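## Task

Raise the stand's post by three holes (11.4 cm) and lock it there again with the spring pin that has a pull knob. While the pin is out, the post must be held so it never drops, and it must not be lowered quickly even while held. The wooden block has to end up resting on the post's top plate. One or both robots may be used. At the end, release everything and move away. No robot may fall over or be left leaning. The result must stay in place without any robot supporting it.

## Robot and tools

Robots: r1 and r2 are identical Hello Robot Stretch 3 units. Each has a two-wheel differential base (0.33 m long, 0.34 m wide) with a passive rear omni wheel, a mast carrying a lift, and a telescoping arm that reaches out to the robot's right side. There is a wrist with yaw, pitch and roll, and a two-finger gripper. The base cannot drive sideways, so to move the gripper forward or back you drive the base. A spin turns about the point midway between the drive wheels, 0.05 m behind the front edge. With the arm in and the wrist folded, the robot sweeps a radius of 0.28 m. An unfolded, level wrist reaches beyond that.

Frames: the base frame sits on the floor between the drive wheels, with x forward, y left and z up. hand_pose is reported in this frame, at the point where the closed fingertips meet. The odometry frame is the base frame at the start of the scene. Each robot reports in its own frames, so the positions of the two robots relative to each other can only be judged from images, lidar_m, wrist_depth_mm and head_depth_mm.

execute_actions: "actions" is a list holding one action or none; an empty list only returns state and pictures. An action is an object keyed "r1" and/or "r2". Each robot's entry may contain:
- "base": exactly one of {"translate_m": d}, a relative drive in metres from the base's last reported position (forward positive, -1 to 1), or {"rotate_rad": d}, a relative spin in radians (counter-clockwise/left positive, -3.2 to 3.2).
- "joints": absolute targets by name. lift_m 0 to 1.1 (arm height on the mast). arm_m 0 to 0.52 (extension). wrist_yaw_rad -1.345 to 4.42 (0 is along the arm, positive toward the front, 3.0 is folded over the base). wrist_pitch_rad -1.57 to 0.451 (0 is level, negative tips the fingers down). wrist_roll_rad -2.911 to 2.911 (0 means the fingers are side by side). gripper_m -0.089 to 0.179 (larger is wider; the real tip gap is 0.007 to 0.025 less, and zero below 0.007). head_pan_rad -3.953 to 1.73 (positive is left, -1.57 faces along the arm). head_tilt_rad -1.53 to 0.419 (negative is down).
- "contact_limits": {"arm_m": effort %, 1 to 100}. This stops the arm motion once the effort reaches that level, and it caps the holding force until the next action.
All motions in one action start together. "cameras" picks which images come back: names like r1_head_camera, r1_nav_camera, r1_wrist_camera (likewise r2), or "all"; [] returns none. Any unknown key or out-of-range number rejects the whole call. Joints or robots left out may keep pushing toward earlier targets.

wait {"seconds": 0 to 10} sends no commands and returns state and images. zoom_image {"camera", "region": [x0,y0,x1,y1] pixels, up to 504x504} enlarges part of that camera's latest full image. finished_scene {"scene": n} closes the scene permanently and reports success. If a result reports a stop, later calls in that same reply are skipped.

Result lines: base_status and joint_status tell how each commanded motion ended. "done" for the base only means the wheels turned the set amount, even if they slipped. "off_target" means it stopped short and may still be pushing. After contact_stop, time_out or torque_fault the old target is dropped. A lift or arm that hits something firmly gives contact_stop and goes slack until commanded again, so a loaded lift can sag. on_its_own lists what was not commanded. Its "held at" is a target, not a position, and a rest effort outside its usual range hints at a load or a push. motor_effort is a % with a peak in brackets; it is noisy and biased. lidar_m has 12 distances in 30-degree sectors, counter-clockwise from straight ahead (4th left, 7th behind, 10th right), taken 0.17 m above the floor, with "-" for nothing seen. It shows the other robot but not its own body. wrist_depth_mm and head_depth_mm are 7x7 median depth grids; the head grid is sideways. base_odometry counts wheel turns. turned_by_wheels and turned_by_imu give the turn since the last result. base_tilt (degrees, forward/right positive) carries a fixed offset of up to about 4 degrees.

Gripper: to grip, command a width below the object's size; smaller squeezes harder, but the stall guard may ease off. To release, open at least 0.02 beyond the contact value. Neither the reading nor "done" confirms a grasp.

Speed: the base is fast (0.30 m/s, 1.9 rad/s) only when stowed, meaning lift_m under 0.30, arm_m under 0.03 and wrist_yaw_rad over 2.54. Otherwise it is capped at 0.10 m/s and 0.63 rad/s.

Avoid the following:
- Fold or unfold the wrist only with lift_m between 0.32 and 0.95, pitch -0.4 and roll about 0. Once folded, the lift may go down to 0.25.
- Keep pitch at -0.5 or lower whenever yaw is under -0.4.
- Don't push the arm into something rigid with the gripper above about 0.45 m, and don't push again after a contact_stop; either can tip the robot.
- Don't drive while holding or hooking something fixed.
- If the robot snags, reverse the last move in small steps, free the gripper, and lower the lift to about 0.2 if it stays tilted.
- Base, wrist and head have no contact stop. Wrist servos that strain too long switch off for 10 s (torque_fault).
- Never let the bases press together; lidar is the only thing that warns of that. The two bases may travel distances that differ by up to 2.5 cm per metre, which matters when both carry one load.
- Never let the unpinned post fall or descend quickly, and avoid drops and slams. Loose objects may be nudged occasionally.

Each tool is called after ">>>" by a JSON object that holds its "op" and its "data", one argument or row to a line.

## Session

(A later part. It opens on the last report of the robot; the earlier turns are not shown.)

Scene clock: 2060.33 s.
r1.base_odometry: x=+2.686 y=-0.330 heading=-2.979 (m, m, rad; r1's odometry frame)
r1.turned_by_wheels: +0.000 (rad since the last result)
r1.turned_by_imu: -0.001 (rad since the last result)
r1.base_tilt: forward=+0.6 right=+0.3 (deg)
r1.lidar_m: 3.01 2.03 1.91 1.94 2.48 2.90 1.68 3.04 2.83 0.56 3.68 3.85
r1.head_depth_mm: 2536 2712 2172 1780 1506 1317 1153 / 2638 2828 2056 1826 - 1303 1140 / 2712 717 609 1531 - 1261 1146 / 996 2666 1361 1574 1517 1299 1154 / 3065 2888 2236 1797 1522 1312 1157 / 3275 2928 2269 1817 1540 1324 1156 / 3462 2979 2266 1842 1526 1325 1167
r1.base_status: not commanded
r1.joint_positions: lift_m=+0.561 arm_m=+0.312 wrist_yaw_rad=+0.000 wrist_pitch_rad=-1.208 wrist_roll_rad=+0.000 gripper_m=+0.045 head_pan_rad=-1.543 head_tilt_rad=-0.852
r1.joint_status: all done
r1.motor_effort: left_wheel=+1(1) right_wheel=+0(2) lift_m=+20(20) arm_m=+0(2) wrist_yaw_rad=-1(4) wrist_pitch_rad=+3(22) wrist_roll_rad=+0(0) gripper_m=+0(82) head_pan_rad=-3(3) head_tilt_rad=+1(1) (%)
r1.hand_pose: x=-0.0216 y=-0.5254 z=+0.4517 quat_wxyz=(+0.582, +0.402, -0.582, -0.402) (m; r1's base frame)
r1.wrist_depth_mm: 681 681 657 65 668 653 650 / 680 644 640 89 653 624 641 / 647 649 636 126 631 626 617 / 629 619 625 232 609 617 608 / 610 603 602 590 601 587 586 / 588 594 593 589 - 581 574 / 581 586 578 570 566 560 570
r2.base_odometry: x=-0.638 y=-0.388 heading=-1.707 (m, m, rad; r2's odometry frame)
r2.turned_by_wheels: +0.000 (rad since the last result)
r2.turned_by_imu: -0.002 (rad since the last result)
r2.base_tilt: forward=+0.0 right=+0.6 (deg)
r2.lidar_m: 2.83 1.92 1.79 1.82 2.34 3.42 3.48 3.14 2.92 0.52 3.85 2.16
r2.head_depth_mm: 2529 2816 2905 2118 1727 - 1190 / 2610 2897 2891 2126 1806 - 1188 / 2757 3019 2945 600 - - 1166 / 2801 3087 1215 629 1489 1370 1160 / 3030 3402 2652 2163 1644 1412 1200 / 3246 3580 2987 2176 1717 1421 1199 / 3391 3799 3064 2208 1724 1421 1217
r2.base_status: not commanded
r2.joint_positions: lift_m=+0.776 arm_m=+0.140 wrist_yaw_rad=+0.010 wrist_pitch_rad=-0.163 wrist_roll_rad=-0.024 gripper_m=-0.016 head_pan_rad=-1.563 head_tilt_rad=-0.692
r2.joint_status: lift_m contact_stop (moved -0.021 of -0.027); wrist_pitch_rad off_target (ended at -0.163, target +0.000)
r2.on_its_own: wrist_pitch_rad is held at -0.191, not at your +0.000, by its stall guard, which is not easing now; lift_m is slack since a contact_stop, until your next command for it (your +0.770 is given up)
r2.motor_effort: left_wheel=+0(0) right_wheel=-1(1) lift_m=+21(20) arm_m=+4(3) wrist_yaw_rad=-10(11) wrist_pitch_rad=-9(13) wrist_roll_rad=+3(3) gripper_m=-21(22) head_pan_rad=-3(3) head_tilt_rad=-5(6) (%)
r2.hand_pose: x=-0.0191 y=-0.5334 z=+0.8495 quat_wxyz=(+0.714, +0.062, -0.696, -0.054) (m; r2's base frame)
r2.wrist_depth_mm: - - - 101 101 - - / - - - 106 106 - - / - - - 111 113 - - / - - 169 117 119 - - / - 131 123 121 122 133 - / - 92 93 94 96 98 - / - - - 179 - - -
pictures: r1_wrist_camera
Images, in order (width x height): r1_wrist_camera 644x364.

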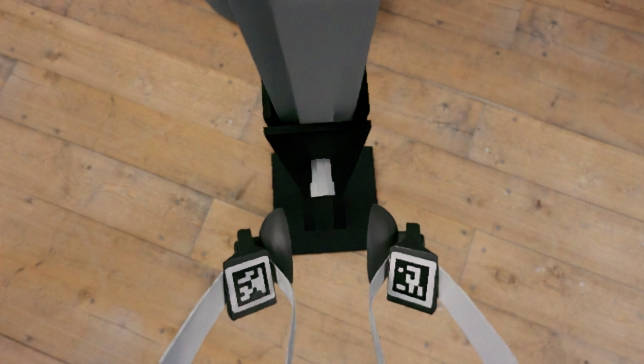

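>>> {"op": "execute_actions", "data": {
  "actions": [
    {"r2": {"joints": {"gripper_m": 0.05}}, "r1": {"joints": {"arm_m": 0.334, "wrist_pitch_rad": -1.2}}}
  ],
  "cameras": []
}}

>>> {"op": "execute_actions", "data": {
  "actions": [
    {"r2": {"joints": {"lift_m": 0.728, "wrist_pitch_rad": 0.001}}}
  ],
  "cameras": ["r2_wrist_camera", "r1_wrist_camera"]
}}

>>> {"op": "execute_actions", "data": {
  "actions": [
    {"r2": {"joints": {"gripper_m": -0.02}}}
  ],
  "cameras": []
}}

>>> {"op": "execute_actions", "data": {
  "actions": [
    {"r2": {"joints": {"lift_m": 0.760}}, "r1": {"joints": {"gripper_m": -0.089}}}
  ],
  "cameras": []
}}

>>> {"op": "execute_actions", "data": {
  "actions": [
    {"r1": {"joints": {"arm_m": 0.312, "wrist_pitch_rad": -1.37}}, "r2": {"joints": {"lift_m": 0.780}}}
  ],
  "cameras": []
}}

>>> {"op": "execute_actions", "data": {
  "actions": [
    {"r1": {"joints": {"gripper_m": -0.088, "arm_m": 0.310}}, "r2": {"joints": {"lift_m": 0.842}}}
  ],
  "cameras": ["r1_wrist_camera"]
}}

Scene clock: 2083.53 s.
r1.base_odometry: x=+2.686 y=-0.330 heading=-2.979 (m, m, rad; r1's odometry frame)
r1.turned_by_wheels: +0.000 (rad since the last result)
r1.turned_by_imu: +0.000 (rad since the last result)
r1.base_tilt: forward=+0.6 right=+0.2 (deg)
r1.lidar_m: 3.00 2.03 1.91 1.94 2.48 2.91 1.68 3.05 2.83 0.56 3.66 3.83
r1.head_depth_mm: 2533 2710 2167 1780 1501 1320 1150 / 2656 2826 2058 1835 - 1306 1140 / 2733 720 611 1558 1410 1269 1147 / 995 2568 1359 1577 1509 1299 1154 / 3019 2904 2239 1813 1522 1318 1155 / 3280 2946 2249 1822 1535 1318 1159 / 3463 2972 2256 1833 1549 1324 1162
r1.base_status: not commanded
r1.joint_positions: lift_m=+0.561 arm_m=+0.334 wrist_yaw_rad=+0.000 wrist_pitch_rad=-1.207 wrist_roll_rad=+0.000 gripper_m=+0.045 head_pan_rad=-1.543 head_tilt_rad=-0.852
r1.joint_status: all done
r1.motor_effort: left_wheel=+1(1) right_wheel=+0(0) lift_m=+20(20) arm_m=+4(4) wrist_yaw_rad=-1(0) wrist_pitch_rad=+3(3) wrist_roll_rad=+0(0) gripper_m=+0(0) head_pan_rad=-3(3) head_tilt_rad=+1(0) (%)
r1.hand_pose: x=-0.0216 y=-0.5473 z=+0.4517 quat_wxyz=(+0.582, +0.401, -0.582, -0.402) (m; r1's base frame)
r1.wrist_depth_mm: 680 674 - - 656 664 640 / 646 644 55 - 648 641 640 / 627 634 626 64 636 624 618 / 624 637 594 119 627 593 610 / 611 603 600 582 593 603 583 / 591 598 596 580 - 570 587 / 575 582 575 575 582 573 567
r2.base_odometry: x=-0.638 y=-0.388 heading=-1.707 (m, m, rad; r2's odometry frame)
r2.turned_by_wheels: +0.000 (rad since the last result)
r2.turned_by_imu: -0.001 (rad since the last result)
r2.base_tilt: forward=+0.0 right=+0.7 (deg)
r2.lidar_m: 2.82 1.92 1.80 1.82 2.34 3.43 3.49 3.15 2.92 0.52 3.83 2.16
r2.head_depth_mm: 2490 2810 2879 2123 1752 - 1179 / 2598 2880 2901 2129 1782 - 1188 / 2738 3038 2953 596 - - 1164 / 2782 3120 1221 627 1479 1370 1160 / 2991 3362 2709 2183 1646 1397 1200 / 3138 3654 2962 2193 1730 1420 1202 / 3368 3732 3024 2190 1720 1414 1202
r2.base_status: not commanded
r2.joint_positions: lift_m=+0.776 arm_m=+0.140 wrist_yaw_rad=+0.002 wrist_pitch_rad=-0.205 wrist_roll_rad=-0.023 gripper_m=+0.050 head_pan_rad=-1.563 head_tilt_rad=-0.692
r2.joint_status: all done
r2.on_its_own: wrist_pitch_rad is held at -0.191, not at your +0.000, by its stall guard, which is not easing now; lift_m is slack since a contact_stop, until your next command for it (your +0.770 is given up)
r2.motor_effort: left_wheel=+0(0) right_wheel=+0(1) lift_m=+21(21) arm_m=+3(4) wrist_yaw_rad=-3(10) wrist_pitch_rad=+6(9) wrist_roll_rad=+3(3) gripper_m=+0(87) head_pan_rad=-3(3) head_tilt_rad=-5(5) (%)
r2.hand_pose: x=-0.0210 y=-0.5306 z=+0.8392 quat_wxyz=(+0.712, +0.074, -0.695, -0.071) (m; r2's base frame)
r2.wrist_depth_mm: - - - 97 98 - - / - - - 102 105 - - / - - - 109 110 - - / - - 137 115 134 - - / - 103 104 106 108 111 - / - 88 87 90 87 88 94 / - - - 182 - - -
pictures: none
No camera images: the call's "cameras" was empty. Leave "cameras" out to get every camera's image.

Scene clock: 2084.80 s.
r1.base_odometry: x=+2.686 y=-0.330 heading=-2.979 (m, m, rad; r1's odometry frame)
r1.turned_by_wheels: +0.000 (rad since the last result)
r1.turned_by_imu: +0.000 (rad since the last result)
r1.base_tilt: forward=+0.6 right=+0.3 (deg)
r1.lidar_m: 3.01 2.03 1.91 1.93 2.49 2.90 1.68 3.02 2.83 0.56 3.63 3.83
r1.head_depth_mm: 2534 2710 2177 1778 1500 1318 1150 / 2636 2842 2065 1837 - 1306 1142 / 2762 791 610 1559 1416 1264 1145 / 1037 849 1360 1577 1505 1303 1151 / 2960 2922 2218 1812 1524 1313 1155 / 3270 2948 2240 1816 1530 1327 1163 / 3467 2949 2260 1836 1535 1325 1161
r1.base_status: not commanded
r1.joint_positions: lift_m=+0.561 arm_m=+0.334 wrist_yaw_rad=+0.000 wrist_pitch_rad=-1.207 wrist_roll_rad=+0.000 gripper_m=+0.045 head_pan_rad=-1.543 head_tilt_rad=-0.852
r1.joint_status: not commanded
r1.motor_effort: left_wheel=+0(1) right_wheel=+0(0) lift_m=+20(20) arm_m=+4(4) wrist_yaw_rad=-1(1) wrist_pitch_rad=+3(3) wrist_roll_rad=+0(0) gripper_m=+0(0) head_pan_rad=-3(3) head_tilt_rad=+1(0) (%)
r1.hand_pose: x=-0.0216 y=-0.5473 z=+0.4517 quat_wxyz=(+0.582, +0.401, -0.582, -0.402) (m; r1's base frame)
r1.wrist_depth_mm: 683 666 - - 656 658 668 / 658 655 55 - 644 633 650 / 643 634 649 64 615 624 622 / 632 617 628 119 605 621 614 / 613 603 614 580 601 599 573 / 603 587 593 580 - 579 576 / 576 579 579 565 570 563 566
r2.base_odometry: x=-0.638 y=-0.388 heading=-1.707 (m, m, rad; r2's odometry frame)
r2.turned_by_wheels: +0.000 (rad since the last result)
r2.turned_by_imu: +0.000 (rad since the last result)
r2.base_tilt: forward=+0.0 right=+0.8 (deg)
r2.lidar_m: 2.83 1.92 1.80 1.83 2.34 3.41 3.49 3.16 2.93 0.52 3.84 2.16
r2.head_depth_mm: 2504 2779 2862 2143 1676 - - / 2591 2928 2900 2137 1672 - 1166 / 2736 3090 2923 598 1618 - 1163 / 2789 3107 1218 627 1475 1373 1164 / 3010 3424 2710 2154 1645 1404 1197 / 3224 3612 2948 2195 1722 1410 1201 / 3326 3766 3016 2209 1720 1417 1204
r2.base_status: not commanded
r2.joint_positions: lift_m=+0.728 arm_m=+0.140 wrist_yaw_rad=+0.001 wrist_pitch_rad=-0.024 wrist_roll_rad=-0.023 gripper_m=+0.050 head_pan_rad=-1.563 head_tilt_rad=-0.692
r2.joint_status: all done
r2.motor_effort: left_wheel=+0(0) right_wheel=+0(0) lift_m=+17(19) arm_m=+3(3) wrist_yaw_rad=-2(3) wrist_pitch_rad=+9(28) wrist_roll_rad=+3(3) gripper_m=-1(0) head_pan_rad=-3(3) head_tilt_rad=-6(5) (%)
r2.hand_pose: x=-0.0211 y=-0.5402 z=+0.8368 quat_wxyz=(+0.716, +0.009, -0.698, -0.008) (m; r2's base frame)
r2.wrist_depth_mm: - - - 105 106 - - / - - - 108 109 - - / - - - 111 112 - - / - 128 115 114 115 - - / - 84 80 81 79 79 82 / - - - 153 - - - / - - 286 158 - - -
pictures: r1_wrist_camera, r2_wrist_camera
Images, in order (width x height): r1_wrist_camera 644x364, r2_wrist_camera 644x364.

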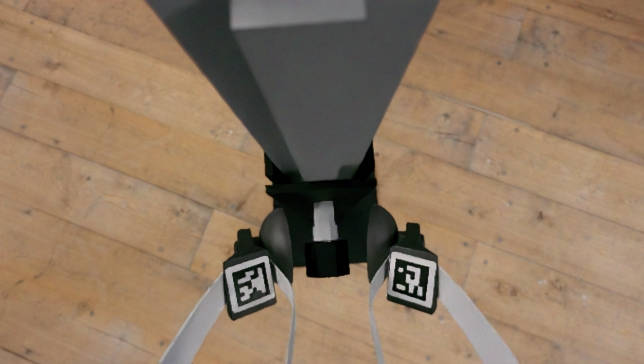

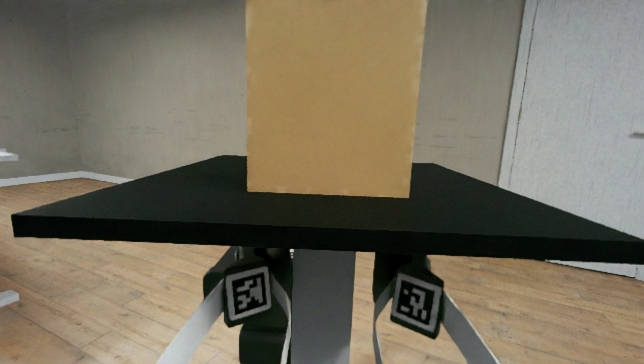

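Scene clock: 2086.00 s.
r1.base_odometry: x=+2.686 y=-0.330 heading=-2.979 (m, m, rad; r1's odometry frame)
r1.turned_by_wheels: +0.000 (rad since the last result)
r1.turned_by_imu: +0.000 (rad since the last result)
r1.base_tilt: forward=+0.6 right=+0.3 (deg)
r1.lidar_m: 3.03 2.02 1.91 1.94 2.48 2.89 1.68 3.03 2.83 0.56 3.65 3.83
r1.head_depth_mm: 2522 2693 2167 1773 1497 1324 1150 / 2650 2819 2042 1836 - 1304 1140 / 2771 792 612 1547 1414 1263 1151 / 1036 852 1361 1581 1507 1304 1152 / 2943 2903 2234 1811 1523 1317 1157 / 3252 2949 2237 1831 1543 1318 1159 / 3452 2938 2255 1828 1537 1329 1166
r1.base_status: not commanded
r1.joint_positions: lift_m=+0.561 arm_m=+0.334 wrist_yaw_rad=+0.000 wrist_pitch_rad=-1.207 wrist_roll_rad=+0.000 gripper_m=+0.045 head_pan_rad=-1.543 head_tilt_rad=-0.852
r1.joint_status: not commanded
r1.motor_effort: left_wheel=+0(1) right_wheel=-1(0) lift_m=+20(20) arm_m=+4(4) wrist_yaw_rad=-1(1) wrist_pitch_rad=+3(3) wrist_roll_rad=+0(0) gripper_m=+0(0) head_pan_rad=-3(3) head_tilt_rad=+1(1) (%)
r1.hand_pose: x=-0.0216 y=-0.5473 z=+0.4517 quat_wxyz=(+0.582, +0.401, -0.582, -0.402) (m; r1's base frame)
r1.wrist_depth_mm: 662 666 - - 652 661 648 / 655 653 55 - 638 643 646 / 649 632 641 64 623 620 623 / 624 616 610 118 619 606 606 / 612 602 604 594 603 599 580 / 599 587 596 583 - 573 575 / 568 579 570 576 563 560 558
r2.base_odometry: x=-0.638 y=-0.388 heading=-1.707 (m, m, rad; r2's odometry frame)
r2.turned_by_wheels: +0.000 (rad since the last result)
r2.turned_by_imu: +0.000 (rad since the last result)
r2.base_tilt: forward=+0.1 right=+0.8 (deg)
r2.lidar_m: 2.83 1.93 1.80 1.82 2.34 3.43 3.50 3.14 2.92 0.52 3.82 2.16
r2.head_depth_mm: 2526 2772 2862 2130 1664 - - / 2642 2928 2915 2120 1688 - 1160 / 2752 3073 2939 596 1614 - 1161 / 2752 3073 1221 626 1479 1396 1161 / 3022 3406 2693 2166 1639 1415 1205 / 3194 3645 2964 2160 1701 1418 1200 / 3295 3792 2969 2179 1716 1417 1207
r2.base_status: not commanded
r2.joint_positions: lift_m=+0.728 arm_m=+0.140 wrist_yaw_rad=+0.010 wrist_pitch_rad=-0.023 wrist_roll_rad=-0.023 gripper_m=-0.019 head_pan_rad=-1.563 head_tilt_rad=-0.692
r2.joint_status: all done
r2.motor_effort: left_wheel=+1(1) right_wheel=-2(2) lift_m=+17(17) arm_m=-2(3) wrist_yaw_rad=-10(10) wrist_pitch_rad=+9(9) wrist_roll_rad=+2(3) gripper_m=-25(100) head_pan_rad=-2(2) head_tilt_rad=-5(5) (%)
r2.hand_pose: x=-0.0190 y=-0.5408 z=+0.8369 quat_wxyz=(+0.715, +0.012, -0.699, -0.005) (m; r2's base frame)
r2.wrist_depth_mm: - - - 103 103 - - / - - - 106 106 - - / - - - 109 110 - - / - 128 114 112 112 - - / - 79 78 81 77 79 82 / - - - 150 - - - / - - 287 157 - - -
pictures: none
No camera images: the call's "cameras" was empty. Leave "cameras" out to get every camera's image.

Scene clock: 2087.83 s.
r1.base_odometry: x=+2.686 y=-0.330 heading=-2.979 (m, m, rad; r1's odometry frame)
r1.turned_by_wheels: +0.000 (rad since the last result)
r1.turned_by_imu: +0.000 (rad since the last result)
r1.base_tilt: forward=+0.6 right=+0.3 (deg)
r1.lidar_m: 3.02 2.03 1.91 1.94 2.48 2.90 1.68 3.03 2.84 0.56 3.65 3.85
r1.head_depth_mm: 2528 2711 2187 1769 1504 1319 1153 / 2642 2826 2041 1838 - 1301 1142 / 2756 729 611 1550 1413 1256 1150 / 1009 2549 1361 1575 1502 1301 1151 / 2969 2891 2239 1807 1529 1315 1156 / 3245 2931 2243 1816 1534 1325 1159 / 3505 2966 2262 1833 1536 1321 1166
r1.base_status: not commanded
r1.joint_positions: lift_m=+0.561 arm_m=+0.334 wrist_yaw_rad=+0.002 wrist_pitch_rad=-1.201 wrist_roll_rad=+0.000 gripper_m=-0.087 head_pan_rad=-1.543 head_tilt_rad=-0.852
r1.joint_status: all done
r1.motor_effort: left_wheel=+2(2) right_wheel=-2(2) lift_m=+23(23) arm_m=+2(4) wrist_yaw_rad=-3(3) wrist_pitch_rad=+0(3) wrist_roll_rad=+0(0) gripper_m=-41(100) head_pan_rad=-2(3) head_tilt_rad=+0(1) (%)
r1.hand_pose: x=-0.0215 y=-0.5490 z=+0.4520 quat_wxyz=(+0.584, +0.400, -0.583, -0.400) (m; r1's base frame)
r1.wrist_depth_mm: 674 669 - - 641 674 659 / 667 628 53 - 635 647 624 / 636 641 618 57 616 635 630 / 637 632 606 113 610 613 605 / 598 614 591 157 598 594 585 / 593 578 600 565 584 575 575 / 576 563 585 585 563 565 571
r2.base_odometry: x=-0.638 y=-0.388 heading=-1.707 (m, m, rad; r2's odometry frame)
r2.turned_by_wheels: +0.000 (rad since the last result)
r2.turned_by_imu: +0.000 (rad since the last result)
r2.base_tilt: forward=+0.1 right=+0.8 (deg)
r2.lidar_m: 2.81 1.92 1.80 1.83 2.34 3.42 3.48 3.15 2.92 0.52 3.82 2.15
r2.head_depth_mm: 2537 2795 2864 2130 1736 - - / 2610 2928 2932 2108 1742 - 1181 / 2731 3083 2902 599 1106 - 1165 / 2766 3140 1217 626 1455 1401 1166 / 3052 3371 2668 2158 1624 1403 1202 / 3220 3580 2971 2175 1704 1409 1203 / 3365 3815 2973 2193 1727 1413 1206
r2.base_status: not commanded
r2.joint_positions: lift_m=+0.759 arm_m=+0.140 wrist_yaw_rad=+0.010 wrist_pitch_rad=-0.123 wrist_roll_rad=-0.023 gripper_m=-0.016 head_pan_rad=-1.563 head_tilt_rad=-0.692
r2.joint_status: all done
r2.on_its_own: wrist_pitch_rad is at rest, and its effort (+44) is outside its rest range (-20 to +32)
r2.motor_effort: left_wheel=+2(2) right_wheel=-3(3) lift_m=+33(33) arm_m=-3(3) wrist_yaw_rad=-11(10) wrist_pitch_rad=+44(44) wrist_roll_rad=+3(2) gripper_m=-23(25) head_pan_rad=-3(2) head_tilt_rad=-5(5) (%)
r2.hand_pose: x=-0.0189 y=-0.5366 z=+0.8427 quat_wxyz=(+0.714, +0.048, -0.697, -0.040) (m; r2's base frame)
r2.wrist_depth_mm: - - - 98 98 - - / - - - 102 102 - - / - - - 107 108 - - / - - 131 112 114 - - / - 92 94 96 99 102 - / - - 81 80 80 82 80 / - - - 169 - - -
pictures: none
No camera images: the call's "cameras" was empty. Leave "cameras" out to get every camera's image.

Scene clock: 2088.90 s.
r1.base_odometry: x=+2.686 y=-0.330 heading=-2.979 (m, m, rad; r1's odometry frame)
r1.turned_by_wheels: +0.000 (rad since the last result)
r1.turned_by_imu: +0.000 (rad since the last result)
r1.base_tilt: forward=+0.6 right=+0.3 (deg)
r1.lidar_m: 3.01 2.03 1.91 1.94 2.47 2.91 1.68 3.05 2.83 0.56 3.68 3.84
r1.head_depth_mm: 2533 2682 2168 1788 1500 1314 1150 / 2651 2823 691 1833 - 1308 1145 / 2728 577 603 1534 - 1260 1148 / 990 2658 1362 1585 1513 1305 1153 / 3046 2902 2229 1812 1528 1315 1156 / 3266 2973 2251 1827 1531 1316 1164 / 3440 2945 2260 1836 1540 1323 1166
r1.base_status: not commanded
r1.joint_positions: lift_m=+0.561 arm_m=+0.313 wrist_yaw_rad=+0.002 wrist_pitch_rad=-1.195 wrist_roll_rad=+0.000 gripper_m=-0.082 head_pan_rad=-1.543 head_tilt_rad=-0.852
r1.joint_status: wrist_pitch_rad off_target (ended at -1.195, target -1.370); the others done
r1.on_its_own: gripper_m is held at -0.081, not at your -0.089, by its stall guard, which is still easing; wrist_pitch_rad is at rest, and its effort (-79) is outside its rest range (-20 to +32)
r1.motor_effort: left_wheel=+3(3) right_wheel=-3(3) lift_m=+20(24) arm_m=-12(13) wrist_yaw_rad=-3(3) wrist_pitch_rad=-79(81) wrist_roll_rad=+0(0) gripper_m=-7(41) head_pan_rad=-3(3) head_tilt_rad=+1(1) (%)
r1.hand_pose: x=-0.0215 y=-0.5294 z=+0.4525 quat_wxyz=(+0.585, +0.399, -0.584, -0.398) (m; r1's base frame)
r1.wrist_depth_mm: 680 699 593 59 669 666 653 / 676 654 660 79 657 665 637 / 660 652 639 120 640 640 629 / 635 632 613 186 626 605 626 / 614 608 606 157 597 607 596 / 596 603 592 574 580 568 585 / 569 574 576 570 568 566 558
r2.base_odometry: x=-0.638 y=-0.388 heading=-1.707 (m, m, rad; r2's odometry frame)
r2.turned_by_wheels: +0.000 (rad since the last result)
r2.turned_by_imu: +0.000 (rad since the last result)
r2.base_tilt: forward=+0.0 right=+0.8 (deg)
r2.lidar_m: 2.83 1.92 1.80 1.83 2.34 3.43 3.48 3.12 2.92 0.52 3.84 2.16
r2.head_depth_mm: 2505 2746 2917 2134 1755 - 1184 / 2612 2926 2918 2118 1796 - 1191 / 2752 3076 2936 582 - - 1158 / 2780 3103 1193 598 1486 1410 1166 / 3023 3379 2661 2159 1646 1399 1200 / 3156 3648 2952 2191 1705 1416 1205 / 3339 3896 2979 2186 1703 1422 1210
r2.base_status: not commanded
r2.joint_positions: lift_m=+0.779 arm_m=+0.140 wrist_yaw_rad=+0.010 wrist_pitch_rad=-0.132 wrist_roll_rad=-0.023 gripper_m=-0.016 head_pan_rad=-1.563 head_tilt_rad=-0.692
r2.joint_status: all done
r2.on_its_own: wrist_pitch_rad is at rest, and its effort (+47) is outside its rest range (-20 to +32)
r2.motor_effort: left_wheel=+2(2) right_wheel=-3(3) lift_m=+33(36) arm_m=-2(2) wrist_yaw_rad=-11(11) wrist_pitch_rad=+47(55) wrist_roll_rad=+3(2) gripper_m=-23(23) head_pan_rad=-2(3) head_tilt_rad=-5(5) (%)
r2.hand_pose: x=-0.0190 y=-0.5361 z=+0.8604 quat_wxyz=(+0.714, +0.051, -0.697, -0.043) (m; r2's base frame)
r2.wrist_depth_mm: - - - 98 98 - - / - - - 103 103 - - / - - - 107 109 - - / - - 135 113 114 - - / - 96 98 101 103 105 - / - - 82 82 81 81 83 / - - - 172 - - -
pictures: none
No camera images: the call's "cameras" was empty. Leave "cameras" out to get every camera's image.

Scene clock: 2090.70 s.
r1.base_odometry: x=+2.686 y=-0.330 heading=-2.979 (m, m, rad; r1's odometry frame)
r1.turned_by_wheels: +0.000 (rad since the last result)
r1.turned_by_imu: +0.000 (rad since the last result)
r1.base_tilt: forward=+0.6 right=+0.3 (deg)
r1.lidar_m: 3.03 2.03 1.91 1.94 2.48 2.90 1.68 3.02 2.83 0.56 3.67 3.84
r1.head_depth_mm: 2535 2709 2177 1777 1505 1320 1148 / 2641 2850 674 1836 - 1302 1143 / 2631 553 597 1546 - 1266 1146 / 781 2766 685 1578 1506 1307 1149 / 3089 2889 2243 1811 1532 1316 1153 / 3279 2945 2241 1829 1531 1322 1163 / 3444 2964 2253 1825 1539 1328 1165
r1.base_status: not commanded
r1.joint_positions: lift_m=+0.561 arm_m=+0.310 wrist_yaw_rad=+0.003 wrist_pitch_rad=-1.368 wrist_roll_rad=+0.000 gripper_m=-0.080 head_pan_rad=-1.543 head_tilt_rad=-0.852
r1.joint_status: gripper_m off_target (ended at -0.080, target -0.088); the others done
r1.on_its_own: gripper_m is held at -0.081, not at your -0.088, by its stall guard, which is still easing; wrist_pitch_rad moved -0.172 to your old target -1.370
r1.motor_effort: left_wheel=+1(3) right_wheel=+0(4) lift_m=+19(20) arm_m=-2(12) wrist_yaw_rad=-4(5) wrist_pitch_rad=-1(79) wrist_roll_rad=+0(0) gripper_m=-29(71) head_pan_rad=-3(3) head_tilt_rad=+1(0) (%)
r1.hand_pose: x=-0.0215 y=-0.4832 z=+0.4440 quat_wxyz=(+0.549, +0.448, -0.547, -0.446) (m; r1's base frame)
r1.wrist_depth_mm: 607 590 591 110 600 589 599 / 600 601 598 150 596 592 591 / 614 614 599 581 604 573 589 / 595 601 599 585 591 591 585 / 604 609 588 - 586 595 585 / 601 613 601 - 592 597 586 / 602 605 609 586 591 594 583
r2.base_odometry: x=-0.638 y=-0.388 heading=-1.707 (m, m, rad; r2's odometry frame)
r2.turned_by_wheels: +0.000 (rad since the last result)
r2.turned_by_imu: -0.001 (rad since the last result)
r2.base_tilt: forward=+0.1 right=+0.8 (deg)
r2.lidar_m: 2.83 1.92 1.80 1.82 2.34 3.42 3.49 3.16 2.92 0.52 3.85 2.15
r2.head_depth_mm: 2545 2759 2889 2152 - - 1175 / 2653 2877 2878 2133 - 1324 1193 / 2738 3036 2782 570 - 1332 1162 / 2788 3116 1139 608 1494 1386 1164 / 3047 3434 2675 2152 1640 1413 1202 / 3117 3622 2970 2154 1709 1406 1206 / 3372 3771 3002 2166 1727 1411 1206
r2.base_status: not commanded
r2.joint_positions: lift_m=+0.835 arm_m=+0.140 wrist_yaw_rad=+0.010 wrist_pitch_rad=-0.212 wrist_roll_rad=-0.024 gripper_m=-0.016 head_pan_rad=-1.563 head_tilt_rad=-0.692
r2.joint_status: lift_m contact_stop (moved +0.055 of +0.063)
r2.on_its_own: lift_m is slack since a contact_stop, until your next command for it (your +0.842 is given up); wrist_pitch_rad is at rest, and its effort (+74) is outside its rest range (-20 to +32)
r2.motor_effort: left_wheel=+1(1) right_wheel=-2(3) lift_m=+27(46) arm_m=-1(2) wrist_yaw_rad=-10(10) wrist_pitch_rad=+74(82) wrist_roll_rad=+3(3) gripper_m=-22(23) head_pan_rad=-3(2) head_tilt_rad=-5(4) (%)
r2.hand_pose: x=-0.0190 y=-0.5306 z=+0.8960 quat_wxyz=(+0.712, +0.079, -0.694, -0.071) (m; r2's base frame)
r2.wrist_depth_mm: - - - 96 96 - - / - - - 102 102 - - / - - - 109 109 - - / - - 169 116 118 - - / - 145 124 123 125 147 - / - 100 101 102 104 106 - / - - - 183 92 93 -
pictures: r1_wrist_camera
Images, in order (width x height): r1_wrist_camera 644x364.

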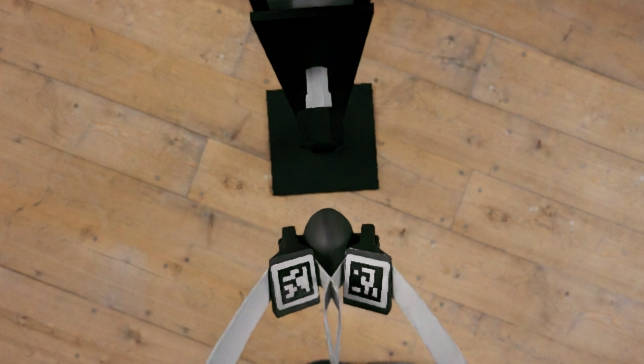

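The pin snapped into hole +2. Relieving r2.

>>> {"op": "execute_actions", "data": {
  "actions": [
    {"r2": {"joints": {"lift_m": 0.812}}, "r1": {"joints": {"gripper_m": 0.045}}}
  ],
  "cameras": ["r1_wrist_camera"]
}}

Scene clock: 2096.20 s.
r1.base_odometry: x=+2.686 y=-0.330 heading=-2.979 (m, m, rad; r1's odometry frame)
r1.turned_by_wheels: +0.000 (rad since the last result)
r1.turned_by_imu: +0.000 (rad since the last result)
r1.base_tilt: forward=+0.6 right=+0.2 (deg)
r1.lidar_m: 3.00 2.03 1.91 1.94 2.48 2.91 1.68 3.04 2.83 0.56 3.66 3.84
r1.head_depth_mm: 2540 2700 2163 1775 1496 1319 1149 / 2650 2829 678 1838 - 1304 1142 / 2679 556 596 1556 - 1259 1148 / 826 2769 666 1574 1518 1300 1148 / 3089 2894 2225 1813 1528 1315 1152 / 3277 2918 2239 1822 1535 1319 1160 / 3464 2962 2263 1830 1543 1329 1168
r1.base_status: not commanded
r1.joint_positions: lift_m=+0.561 arm_m=+0.310 wrist_yaw_rad=+0.003 wrist_pitch_rad=-1.368 wrist_roll_rad=+0.000 gripper_m=+0.045 head_pan_rad=-1.543 head_tilt_rad=-0.852
r1.joint_status: all done
r1.motor_effort: left_wheel=+1(1) right_wheel=+0(0) lift_m=+19(19) arm_m=-2(2) wrist_yaw_rad=-3(4) wrist_pitch_rad=-1(1) wrist_roll_rad=+0(0) gripper_m=+0(79) head_pan_rad=-3(3) head_tilt_rad=+1(0) (%)
r1.hand_pose: x=-0.0215 y=-0.4832 z=+0.4440 quat_wxyz=(+0.549, +0.448, -0.547, -0.446) (m; r1's base frame)
r1.wrist_depth_mm: 603 602 604 110 596 602 585 / 607 598 604 151 601 599 583 / 598 600 601 577 600 588 595 / 597 591 607 577 585 590 583 / 599 611 609 600 595 591 588 / 600 614 595 602 - 591 590 / 599 618 605 597 606 596 599
r2.base_odometry: x=-0.638 y=-0.388 heading=-1.707 (m, m, rad; r2's odometry frame)
r2.turned_by_wheels: +0.000 (rad since the last result)
r2.turned_by_imu: -0.002 (rad since the last result)
r2.base_tilt: forward=+0.0 right=+0.7 (deg)
r2.lidar_m: 2.82 1.92 1.80 1.83 2.34 3.42 3.47 3.15 2.93 0.52 3.85 2.16
r2.head_depth_mm: 2522 2751 2875 2122 - - 1187 / 2628 2897 2944 2058 - 1300 1194 / 2728 3019 2766 579 - 1311 1165 / 2766 3077 1151 589 1489 1372 1164 / 3047 3366 2676 2154 1644 1412 1202 / 3198 3646 2958 2164 1715 1406 1211 / 3403 3749 2993 2183 1733 1419 1208
r2.base_status: not commanded
r2.joint_positions: lift_m=+0.813 arm_m=+0.140 wrist_yaw_rad=+0.010 wrist_pitch_rad=-0.155 wrist_roll_rad=-0.024 gripper_m=-0.016 head_pan_rad=-1.563 head_tilt_rad=-0.692
r2.joint_status: all done
r2.on_its_own: wrist_pitch_rad is held at -0.176, not at your +0.001, by its stall guard, which is not easing now
r2.motor_effort: left_wheel=+0(1) right_wheel=-1(2) lift_m=+11(20) arm_m=+3(4) wrist_yaw_rad=-10(11) wrist_pitch_rad=-7(60) wrist_roll_rad=+3(3) gripper_m=-21(21) head_pan_rad=-3(3) head_tilt_rad=-5(5) (%)
r2.hand_pose: x=-0.0191 y=-0.5340 z=+0.8880 quat_wxyz=(+0.714, +0.059, -0.696, -0.051) (m; r2's base frame)
r2.wrist_depth_mm: - - - 101 101 - - / - - - 105 106 - - / - - - 111 112 - - / - - 170 117 119 - - / - 132 123 121 122 134 - / - 92 93 94 96 98 - / - - - 178 - - -
pictures: r1_wrist_camera
Images, in order (width x height): r1_wrist_camera 644x364.

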